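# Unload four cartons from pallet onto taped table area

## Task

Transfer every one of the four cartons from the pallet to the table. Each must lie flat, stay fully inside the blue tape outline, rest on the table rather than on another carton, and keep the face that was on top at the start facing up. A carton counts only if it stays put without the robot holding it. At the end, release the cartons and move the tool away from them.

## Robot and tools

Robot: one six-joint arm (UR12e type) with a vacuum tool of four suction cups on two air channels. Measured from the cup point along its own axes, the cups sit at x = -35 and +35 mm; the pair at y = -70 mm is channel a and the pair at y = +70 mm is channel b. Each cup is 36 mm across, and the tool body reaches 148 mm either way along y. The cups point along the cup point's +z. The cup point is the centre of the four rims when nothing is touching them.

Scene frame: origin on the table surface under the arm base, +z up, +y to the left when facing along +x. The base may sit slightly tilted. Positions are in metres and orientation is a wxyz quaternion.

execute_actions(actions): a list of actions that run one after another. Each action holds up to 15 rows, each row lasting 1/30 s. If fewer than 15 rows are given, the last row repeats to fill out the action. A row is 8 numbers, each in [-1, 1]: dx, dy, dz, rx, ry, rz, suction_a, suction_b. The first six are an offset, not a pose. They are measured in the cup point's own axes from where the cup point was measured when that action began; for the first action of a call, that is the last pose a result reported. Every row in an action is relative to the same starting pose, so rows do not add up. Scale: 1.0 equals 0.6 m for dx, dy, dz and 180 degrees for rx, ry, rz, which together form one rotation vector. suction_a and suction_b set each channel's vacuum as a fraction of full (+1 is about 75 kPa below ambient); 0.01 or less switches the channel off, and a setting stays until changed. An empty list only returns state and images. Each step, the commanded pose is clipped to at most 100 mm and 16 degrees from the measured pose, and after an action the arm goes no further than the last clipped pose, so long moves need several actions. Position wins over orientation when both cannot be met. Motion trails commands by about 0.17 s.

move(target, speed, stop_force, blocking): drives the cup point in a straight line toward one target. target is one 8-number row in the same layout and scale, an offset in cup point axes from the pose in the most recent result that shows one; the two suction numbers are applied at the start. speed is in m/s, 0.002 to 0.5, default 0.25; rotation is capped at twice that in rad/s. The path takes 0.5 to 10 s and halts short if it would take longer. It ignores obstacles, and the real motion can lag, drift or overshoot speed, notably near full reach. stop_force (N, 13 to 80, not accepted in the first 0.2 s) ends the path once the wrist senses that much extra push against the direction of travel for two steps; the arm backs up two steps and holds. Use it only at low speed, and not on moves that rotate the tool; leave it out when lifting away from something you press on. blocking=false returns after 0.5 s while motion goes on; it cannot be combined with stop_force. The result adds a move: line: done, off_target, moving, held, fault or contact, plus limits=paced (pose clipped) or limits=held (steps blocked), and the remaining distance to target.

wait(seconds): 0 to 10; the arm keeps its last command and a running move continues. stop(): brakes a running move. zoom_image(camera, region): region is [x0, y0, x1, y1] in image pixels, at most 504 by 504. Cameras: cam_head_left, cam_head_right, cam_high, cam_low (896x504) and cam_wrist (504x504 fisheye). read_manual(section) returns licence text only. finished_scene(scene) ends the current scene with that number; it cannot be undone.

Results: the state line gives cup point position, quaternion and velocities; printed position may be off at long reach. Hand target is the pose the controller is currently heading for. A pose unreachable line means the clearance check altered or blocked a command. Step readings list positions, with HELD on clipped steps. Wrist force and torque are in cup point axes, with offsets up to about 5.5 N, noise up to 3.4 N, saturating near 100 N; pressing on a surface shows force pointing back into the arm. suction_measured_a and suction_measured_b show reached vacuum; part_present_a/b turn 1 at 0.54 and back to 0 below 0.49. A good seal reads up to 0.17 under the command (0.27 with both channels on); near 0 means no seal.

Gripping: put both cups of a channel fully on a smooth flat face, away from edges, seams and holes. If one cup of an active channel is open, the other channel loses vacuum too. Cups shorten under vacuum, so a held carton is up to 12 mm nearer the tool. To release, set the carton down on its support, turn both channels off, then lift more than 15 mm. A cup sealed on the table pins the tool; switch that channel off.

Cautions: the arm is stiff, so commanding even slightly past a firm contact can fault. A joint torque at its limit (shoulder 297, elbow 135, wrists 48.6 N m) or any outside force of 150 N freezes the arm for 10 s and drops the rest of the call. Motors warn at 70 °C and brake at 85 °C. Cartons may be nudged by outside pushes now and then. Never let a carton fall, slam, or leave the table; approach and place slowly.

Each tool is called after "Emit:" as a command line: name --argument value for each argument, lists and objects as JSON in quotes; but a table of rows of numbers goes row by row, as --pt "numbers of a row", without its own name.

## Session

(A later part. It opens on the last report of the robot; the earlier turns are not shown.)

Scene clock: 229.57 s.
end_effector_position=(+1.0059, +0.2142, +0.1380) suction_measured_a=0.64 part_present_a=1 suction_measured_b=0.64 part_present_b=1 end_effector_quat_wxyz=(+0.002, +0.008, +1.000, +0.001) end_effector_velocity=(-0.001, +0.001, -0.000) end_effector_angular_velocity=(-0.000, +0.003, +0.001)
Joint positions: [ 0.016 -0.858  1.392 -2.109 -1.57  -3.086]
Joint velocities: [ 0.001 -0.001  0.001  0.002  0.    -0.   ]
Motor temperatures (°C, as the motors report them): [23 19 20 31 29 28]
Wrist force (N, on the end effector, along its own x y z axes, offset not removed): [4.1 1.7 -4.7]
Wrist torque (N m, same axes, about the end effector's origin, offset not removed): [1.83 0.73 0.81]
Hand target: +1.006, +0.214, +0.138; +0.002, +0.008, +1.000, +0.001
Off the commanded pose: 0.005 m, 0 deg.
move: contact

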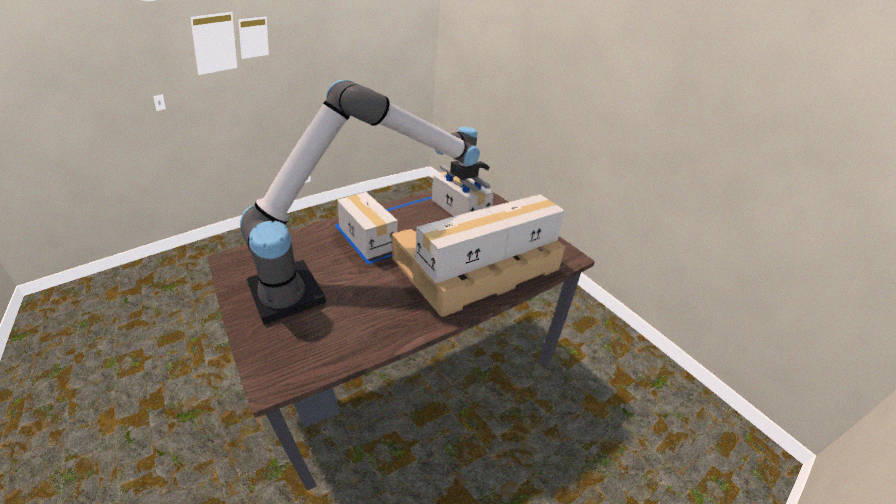

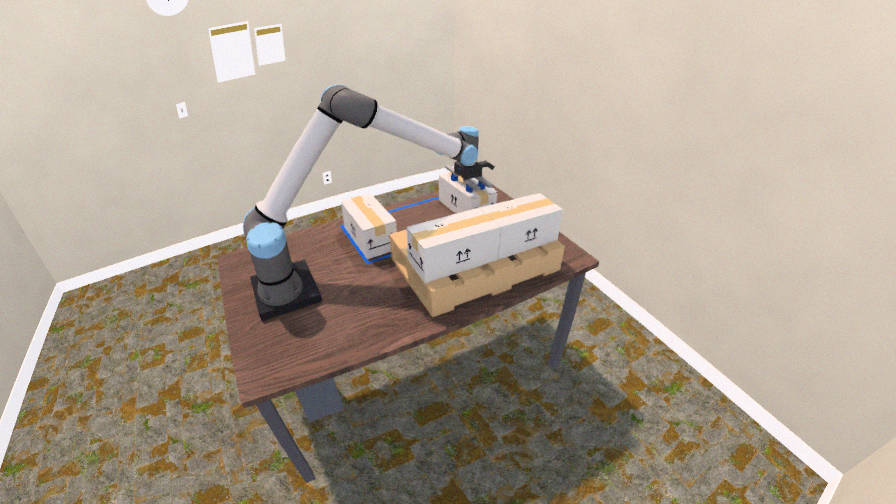

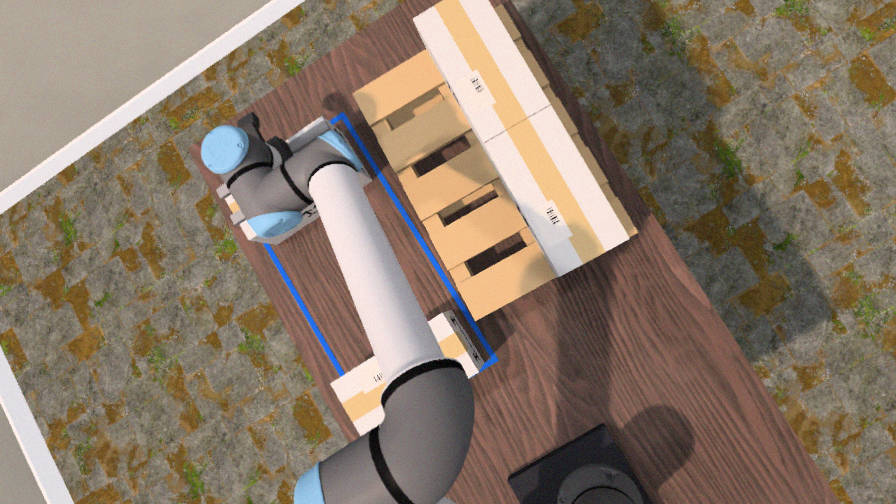

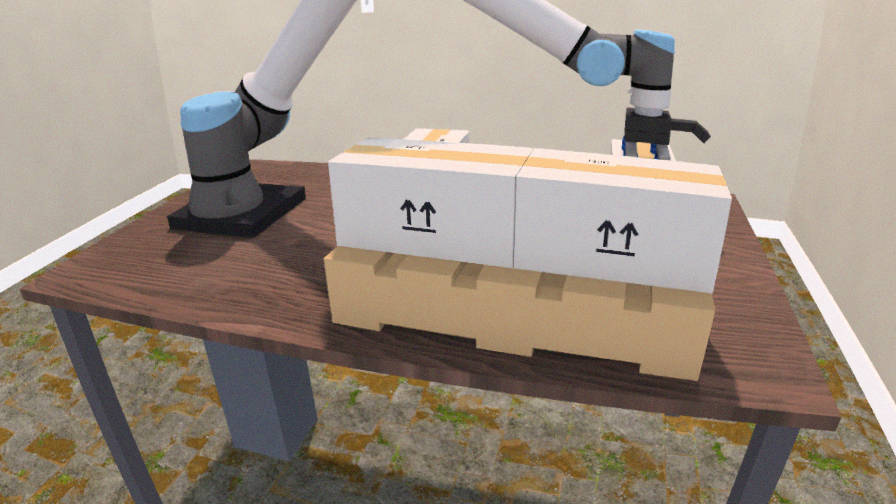

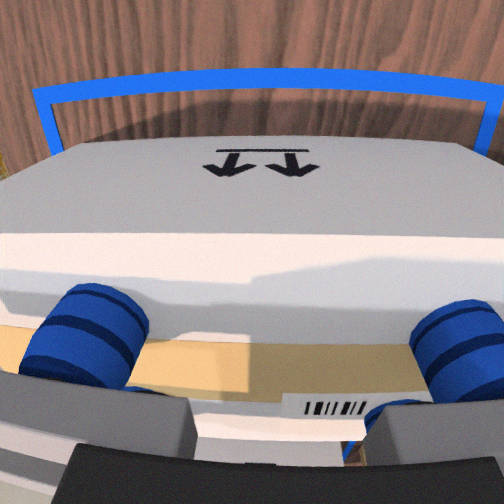

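Emit:
execute_actions --actions '[[[0,0,-0.001,0,0,0,0,0]]]'

Emit:
move --target '[0,0,-0.28,0,0,0,0,0]' --speed 0.35

Emit:
move --target '[0.119,-0.825,0,0,0,0.52,0,0]' --speed 0.5

Scene clock: 239.90 s.
end_effector_position=(+1.0059, +0.2142, +0.1389) suction_measured_a=0.01 part_present_a=0 suction_measured_b=0.01 part_present_b=0 end_effector_quat_wxyz=(+0.002, +0.008, +1.000, +0.001) end_effector_velocity=(-0.000, +0.001, +0.001) end_effector_angular_velocity=(+0.000, -0.000, +0.001)
Joint positions: [ 0.016 -0.858  1.392 -2.108 -1.57  -3.086]
Joint velocities: [ 0.001 -0.001  0.001  0.     0.    -0.   ]
Motor temperatures (°C, as the motors report them): [23 19 21 31 29 28]
Wrist force (N, on the end effector, along its own x y z axes, offset not removed): [3.7 0.1 -46.4]
Wrist torque (N m, same axes, about the end effector's origin, offset not removed): [-0.14 -0.16 -0.02]
Hand target: +1.006, +0.214, +0.139; +0.002, +0.008, +1.000, +0.001
Off the commanded pose: 0.000 m, 0 deg.
Step readings (end_effector_position):
0: (+1.0058, +0.2142, +0.1382)
1: (+1.0059, +0.2142, +0.1383)
2: (+1.0060, +0.2142, +0.1386)
4: (+1.0062, +0.2142, +0.1391)
8: (+1.0061, +0.2142, +0.1391)
15: end_effector_position above

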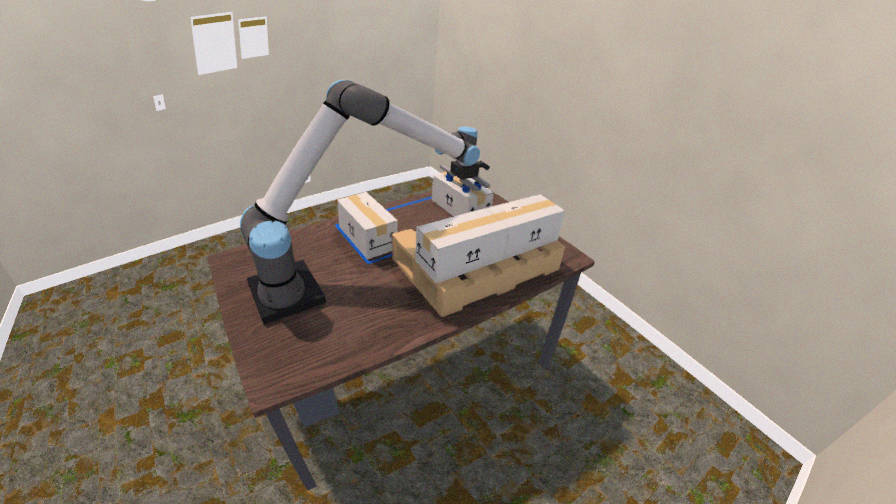

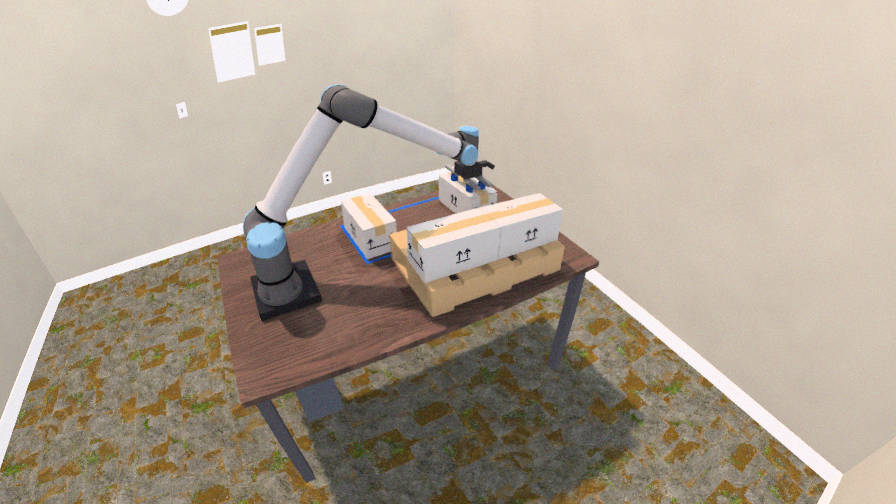

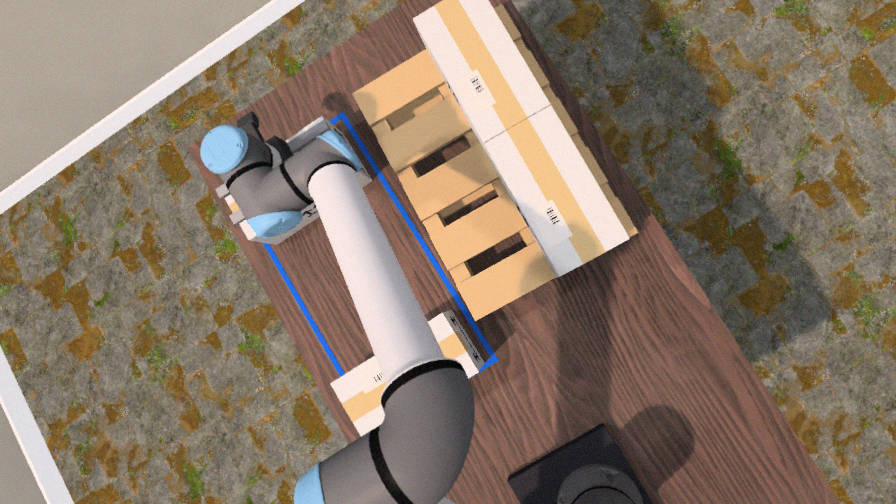

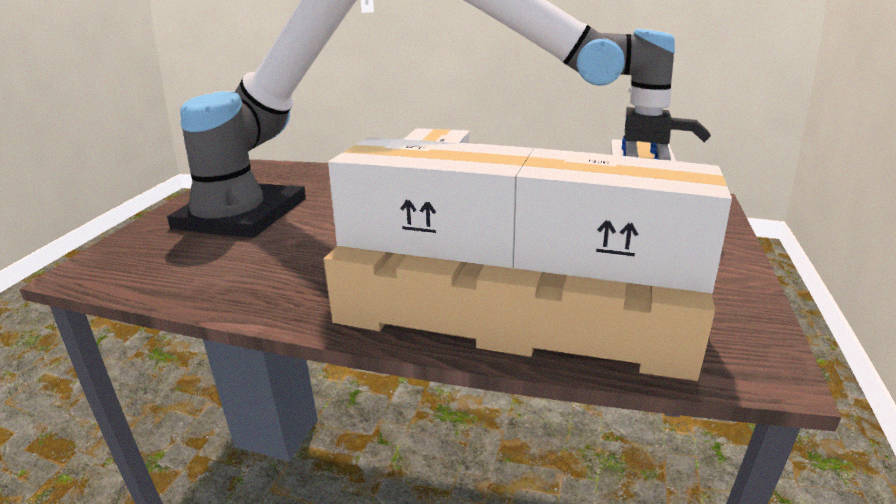

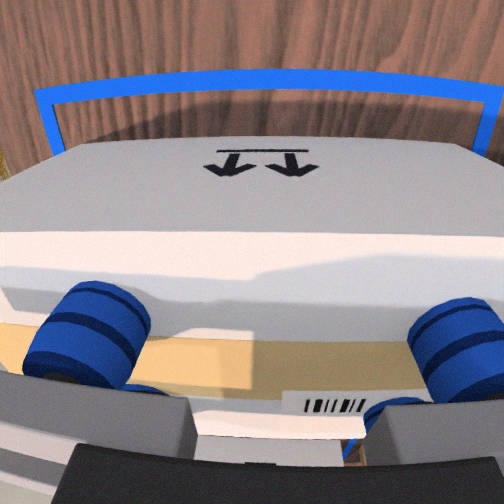

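Scene clock: 241.13 s.
end_effector_position=(+1.0053, +0.2140, +0.3065) suction_measured_a=0.01 part_present_a=0 suction_measured_b=0.01 part_present_b=0 end_effector_quat_wxyz=(+0.002, +0.008, +1.000, +0.001) end_effector_velocity=(+0.000, -0.000, +0.002) end_effector_angular_velocity=(+0.000, +0.001, -0.000)
Joint positions: [ 0.016 -0.973  1.266 -1.869 -1.57  -3.086]
Joint velocities: [-0.    -0.    -0.004  0.005  0.     0.   ]
Motor temperatures (°C, as the motors report them): [23 19 21 31 29 28]
Wrist force (N, on the end effector, along its own x y z axes, offset not removed): [-0.8 -1.7 -4.1]
Wrist torque (N m, same axes, about the end effector's origin, offset not removed): [-0.30 0.05 0.02]
Hand target: +1.005, +0.214, +0.307; +0.002, +0.008, +1.000, +0.001
Off the commanded pose: 0.000 m, 0 deg.
move: done

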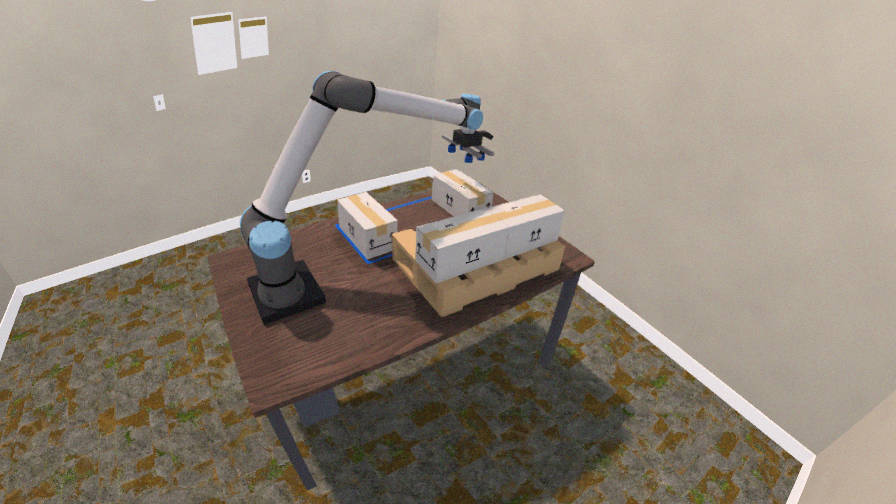

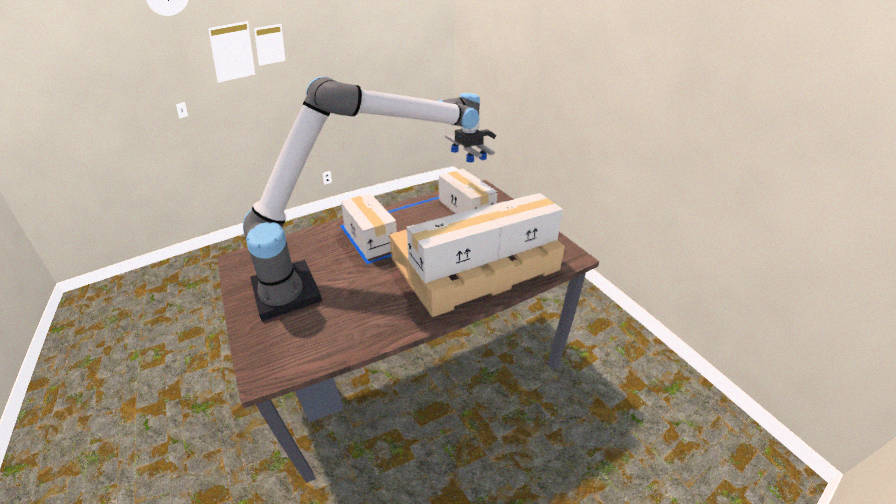

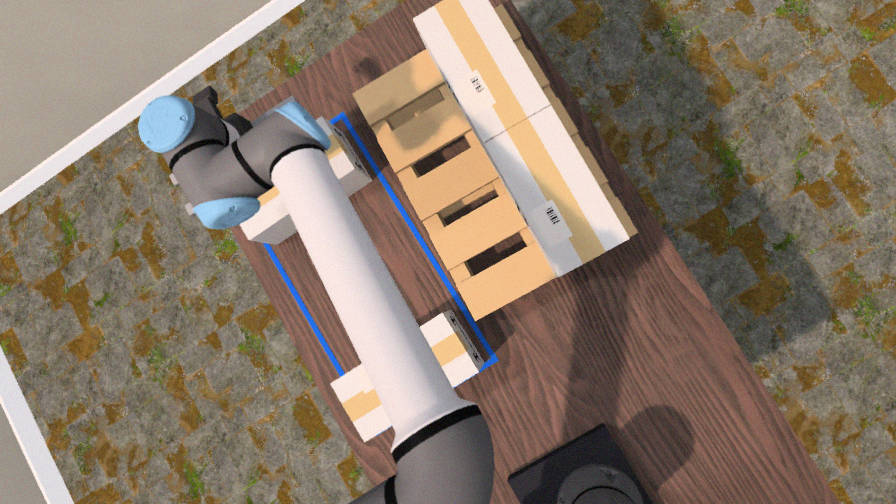

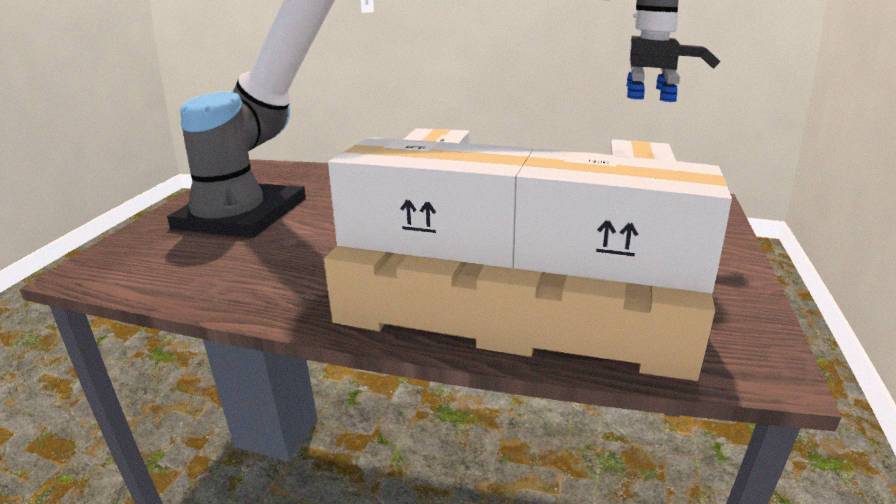

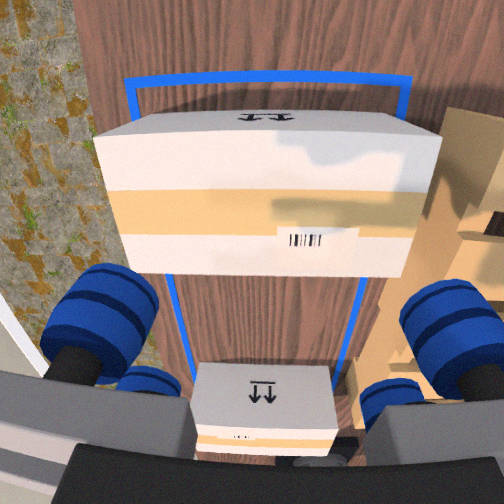

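Scene clock: 243.53 s.
end_effector_position=(+0.9259, -0.2792, +0.3054) suction_measured_a=0.01 part_present_a=0 suction_measured_b=0.01 part_present_b=0 end_effector_quat_wxyz=(+0.001, +0.734, +0.679, +0.002) end_effector_velocity=(-0.000, -0.004, -0.001) end_effector_angular_velocity=(+0.000, +0.001, -0.011)
Joint positions: [-0.498 -1.07   1.423 -1.927 -1.568 -1.967]
Joint velocities: [-0.003  0.002 -0.002  0.001 -0.     0.008]
Motor temperatures (°C, as the motors report them): [23 19 21 31 29 28]
Wrist force (N, on the end effector, along its own x y z axes, offset not removed): [-0.8 -6.2 -1.1]
Wrist torque (N m, same axes, about the end effector's origin, offset not removed): [-0.89 -0.05 0.07]
Hand target: +0.926, -0.280, +0.305; +0.001, +0.735, +0.679, +0.002
Off the commanded pose: 0.001 m, 0 deg.
move: done

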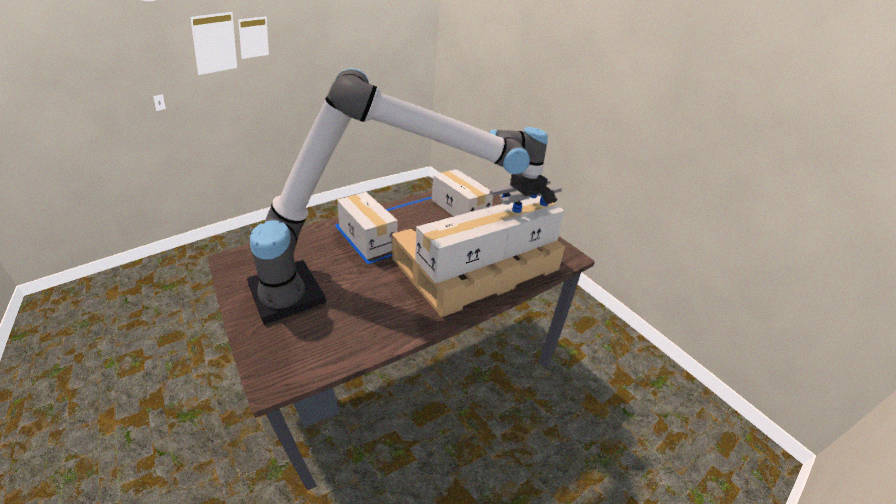

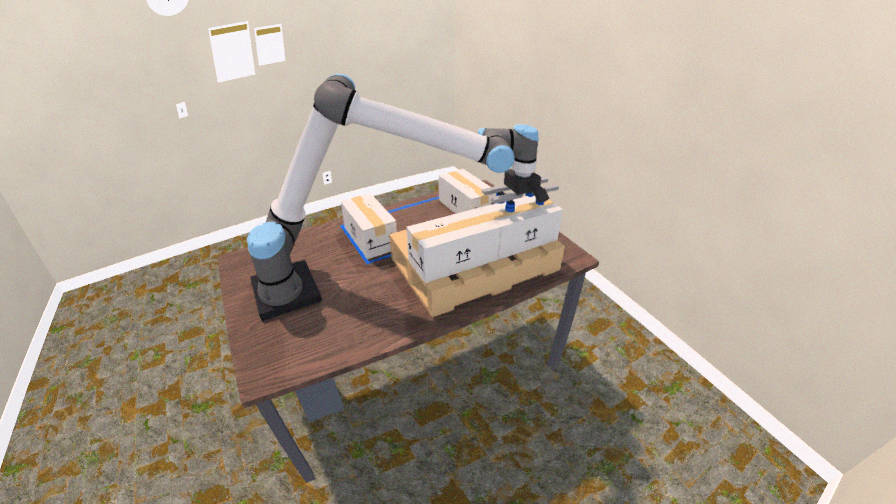

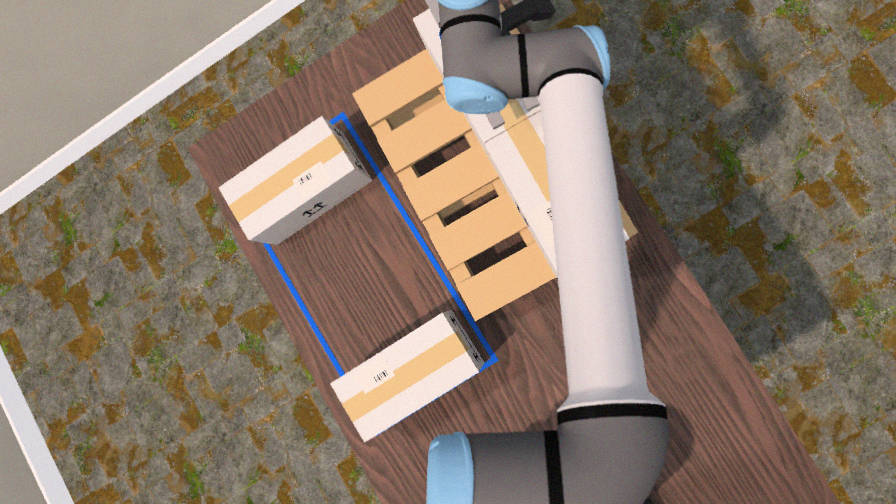

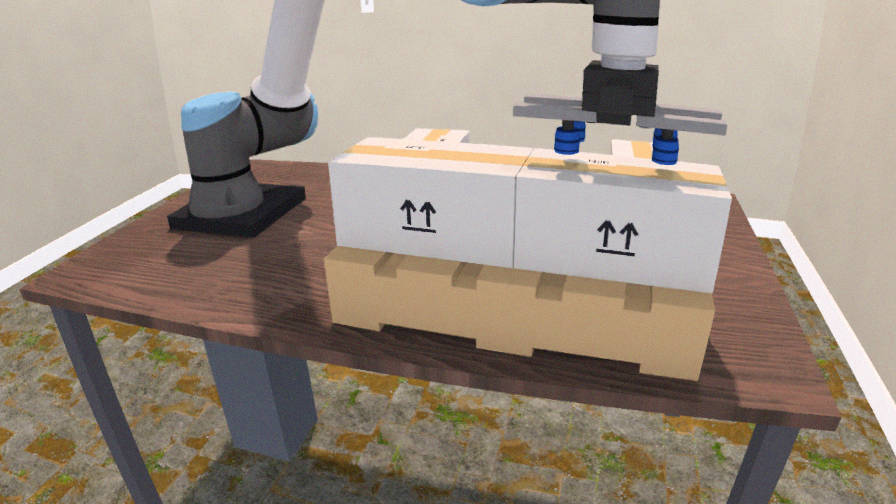

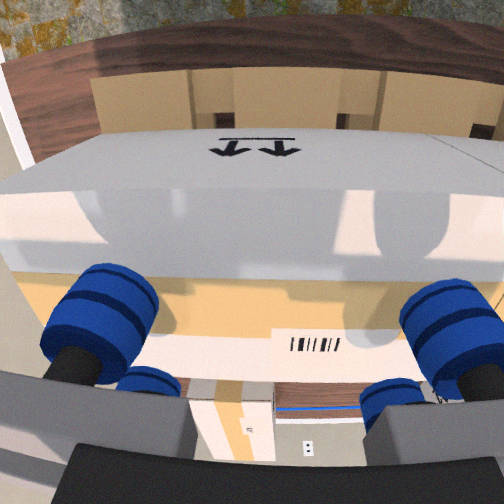

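Emit:
move --target '[0.006,0.008,0.06,0,0,0,0,0]' --speed 0.05

Emit:
execute_actions --actions '[[[0,0,0.002,0,0,0,1,1]],[[0,0,0,0,0,0,1,1]],[[0,0.001,-0.006,0,0,0,1,1],[0,0.002,-0.012,0,0,0,1,1],[0,0.003,-0.018,0,0,0,1,1],[0,0.004,-0.026,0,0,0,1,1],[0,0.005,-0.034,0,0,0,1,1],[0,0.006,-0.042,0,0,0,1,1],[0,0.007,-0.048,0,0,0,1,1],[0,0.008,-0.055,0,0,0,1,1]]]'

Scene clock: 251.63 s.
end_effector_position=(+0.9310, -0.2760, +0.2698) suction_measured_a=0.01 part_present_a=0 suction_measured_b=0.01 part_present_b=0 end_effector_quat_wxyz=(+0.001, +0.734, +0.679, +0.002) end_effector_velocity=(+0.000, +0.000, -0.004) end_effector_angular_velocity=(+0.000, +0.002, +0.000)
Joint positions: [-0.492 -1.043  1.446 -1.978 -1.569 -1.962]
Joint velocities: [ 0.001  0.003  0.002 -0.004 -0.001  0.   ]
Motor temperatures (°C, as the motors report them): [23 19 21 31 29 28]
Wrist force (N, on the end effector, along its own x y z axes, offset not removed): [-2.0 -8.2 -17.3]
Wrist torque (N m, same axes, about the end effector's origin, offset not removed): [-0.45 -0.18 0.15]
Hand target: +0.931, -0.276, +0.269; +0.001, +0.734, +0.679, +0.002
Off the commanded pose: 0.000 m, 0 deg.
move: done

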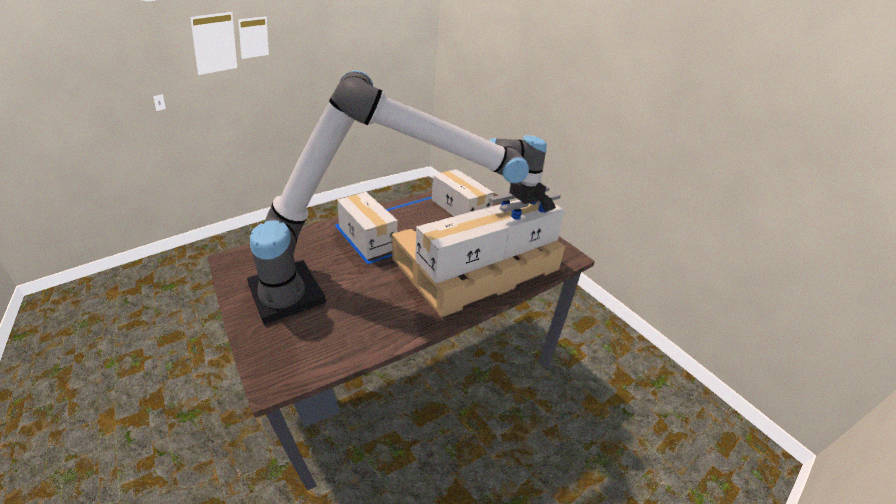

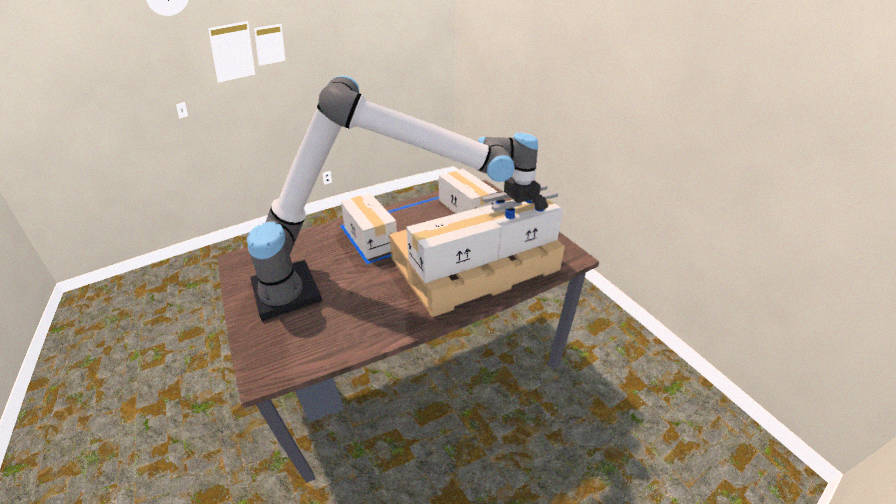

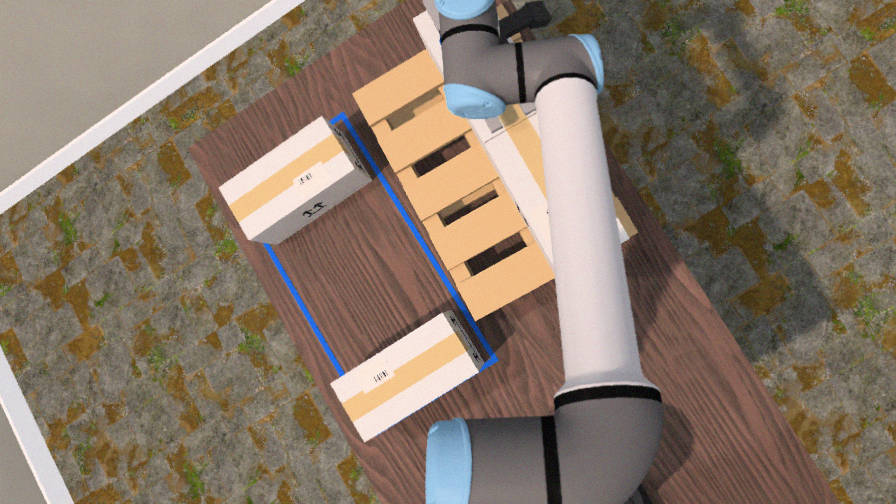

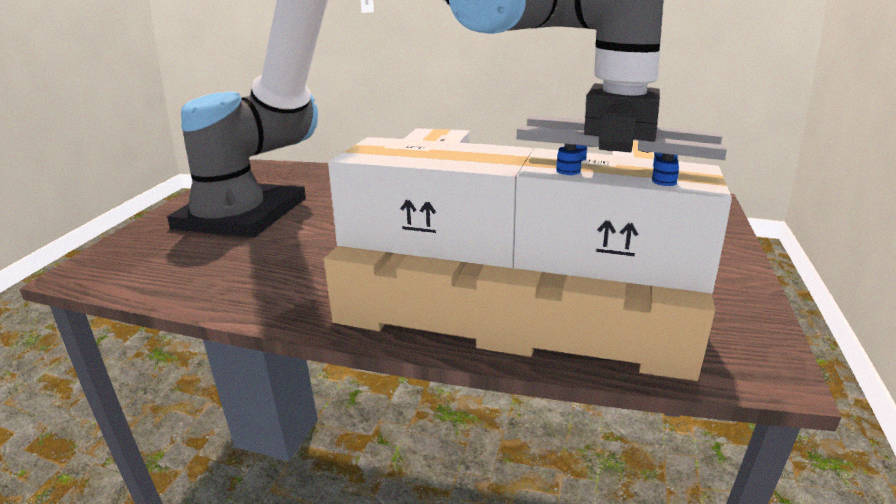

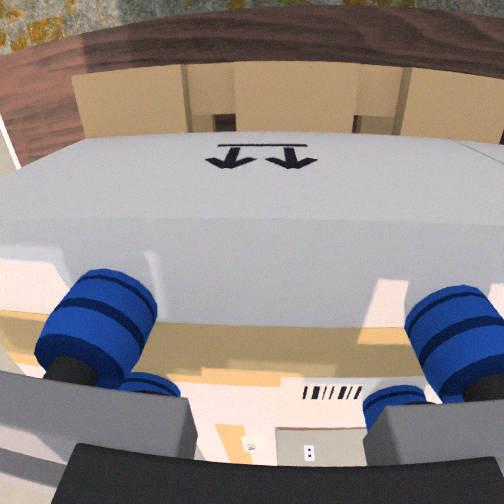

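Scene clock: 253.13 s.
end_effector_position=(+0.9352, -0.2763, +0.2987) suction_measured_a=0.64 part_present_a=1 suction_measured_b=0.64 part_present_b=1 end_effector_quat_wxyz=(+0.001, +0.734, +0.679, +0.002) end_effector_velocity=(+0.003, -0.001, +0.023) end_effector_angular_velocity=(+0.001, +0.002, -0.001)
Joint positions: [-0.491 -1.054  1.41  -1.931 -1.569 -1.96 ]
Joint velocities: [ 0.    -0.007 -0.032  0.042  0.     0.001]
Motor temperatures (°C, as the motors report them): [23 19 21 31 29 28]
Wrist force (N, on the end effector, along its own x y z axes, offset not removed): [1.3 -1.2 20.6]
Wrist torque (N m, same axes, about the end effector's origin, offset not removed): [-0.55 -0.16 0.10]
Hand target: +0.936, -0.276, +0.302; +0.001, +0.734, +0.679, +0.002
Off the commanded pose: 0.003 m, 0 deg.
Step readings (end_effector_position; steps 1 to 15: 1st action; 16 to 30: 2nd action; 31 to 45: 3rd action):
0: (+0.9310, -0.2760, +0.2698)
1: (+0.9310, -0.2760, +0.2697)
2: (+0.9310, -0.2759, +0.2695)
4: (+0.9309, -0.2759, +0.2689)
8: (+0.9310, -0.2759, +0.2686)
15: (+0.9310, -0.2759, +0.2686)
16: (+0.9310, -0.2759, +0.2686)
17: (+0.9310, -0.2759, +0.2686)
19: (+0.9310, -0.2759, +0.2686)
23: (+0.9310, -0.2759, +0.2686)
30: (+0.9310, -0.2759, +0.2686)
31: (+0.9310, -0.2759, +0.2686)
32: (+0.9310, -0.2759, +0.2688)
34: (+0.9315, -0.2760, +0.2715)
38: (+0.9332, -0.2761, +0.2837)
45: end_effector_position above

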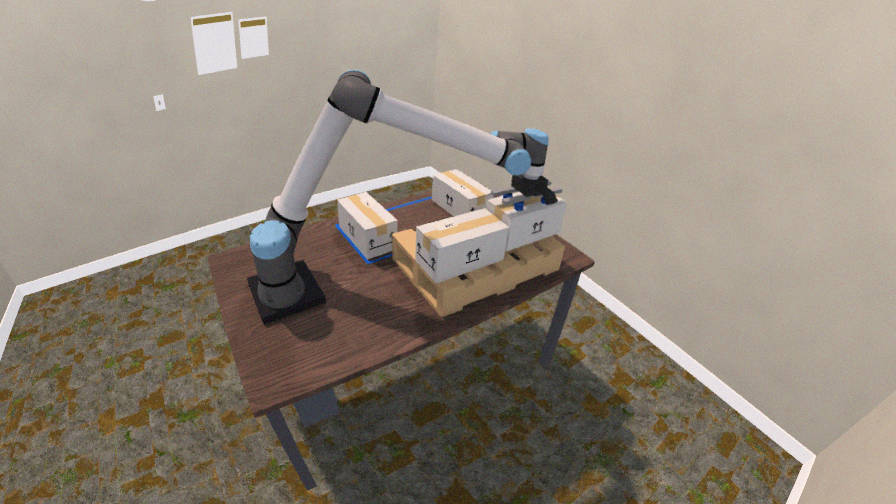

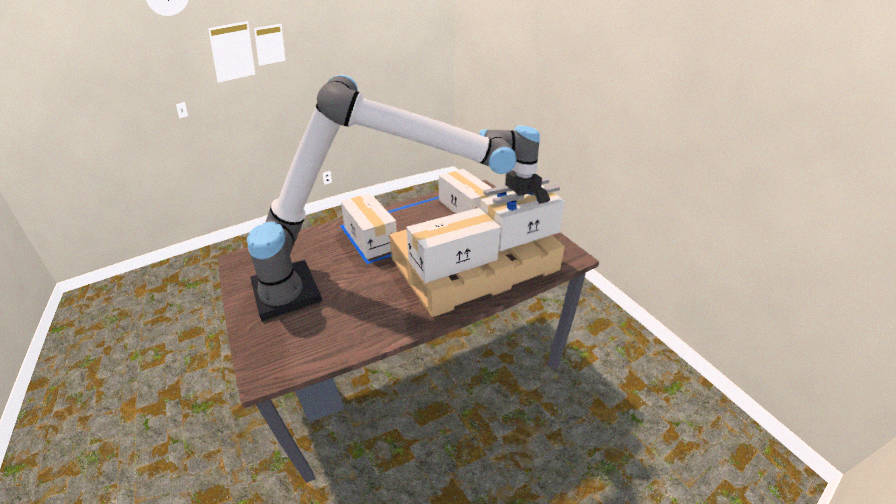

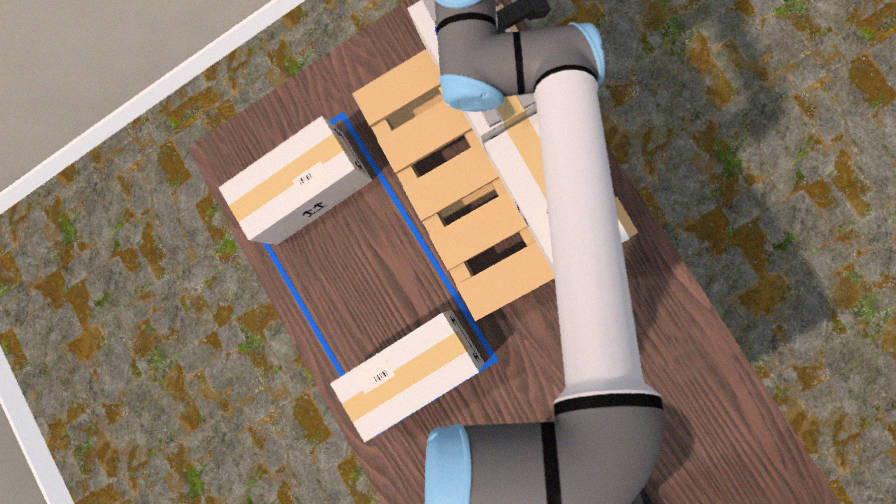

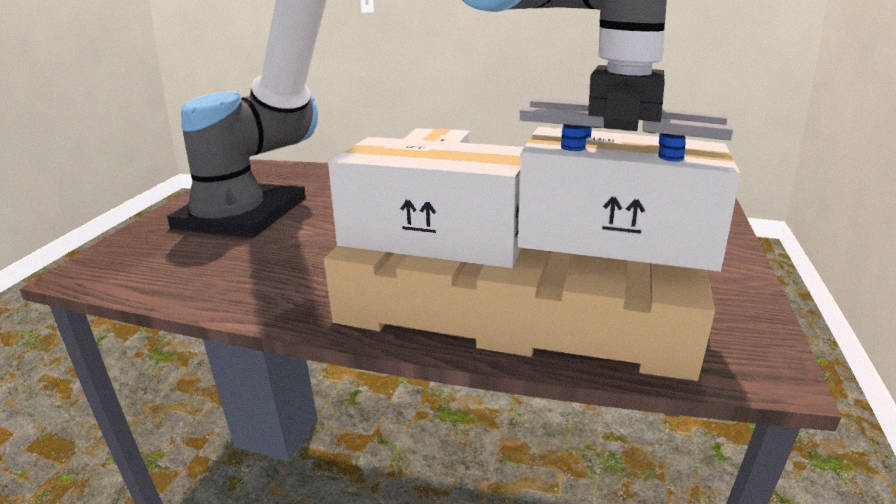

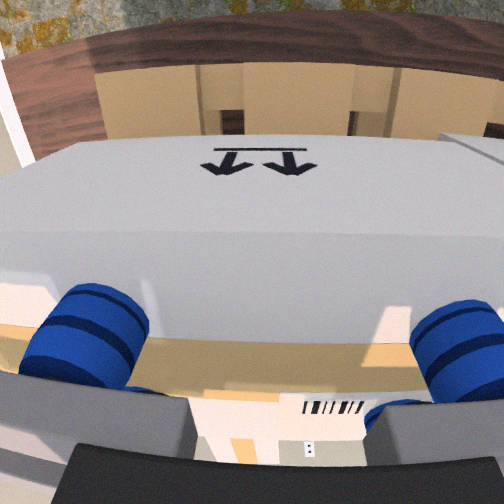

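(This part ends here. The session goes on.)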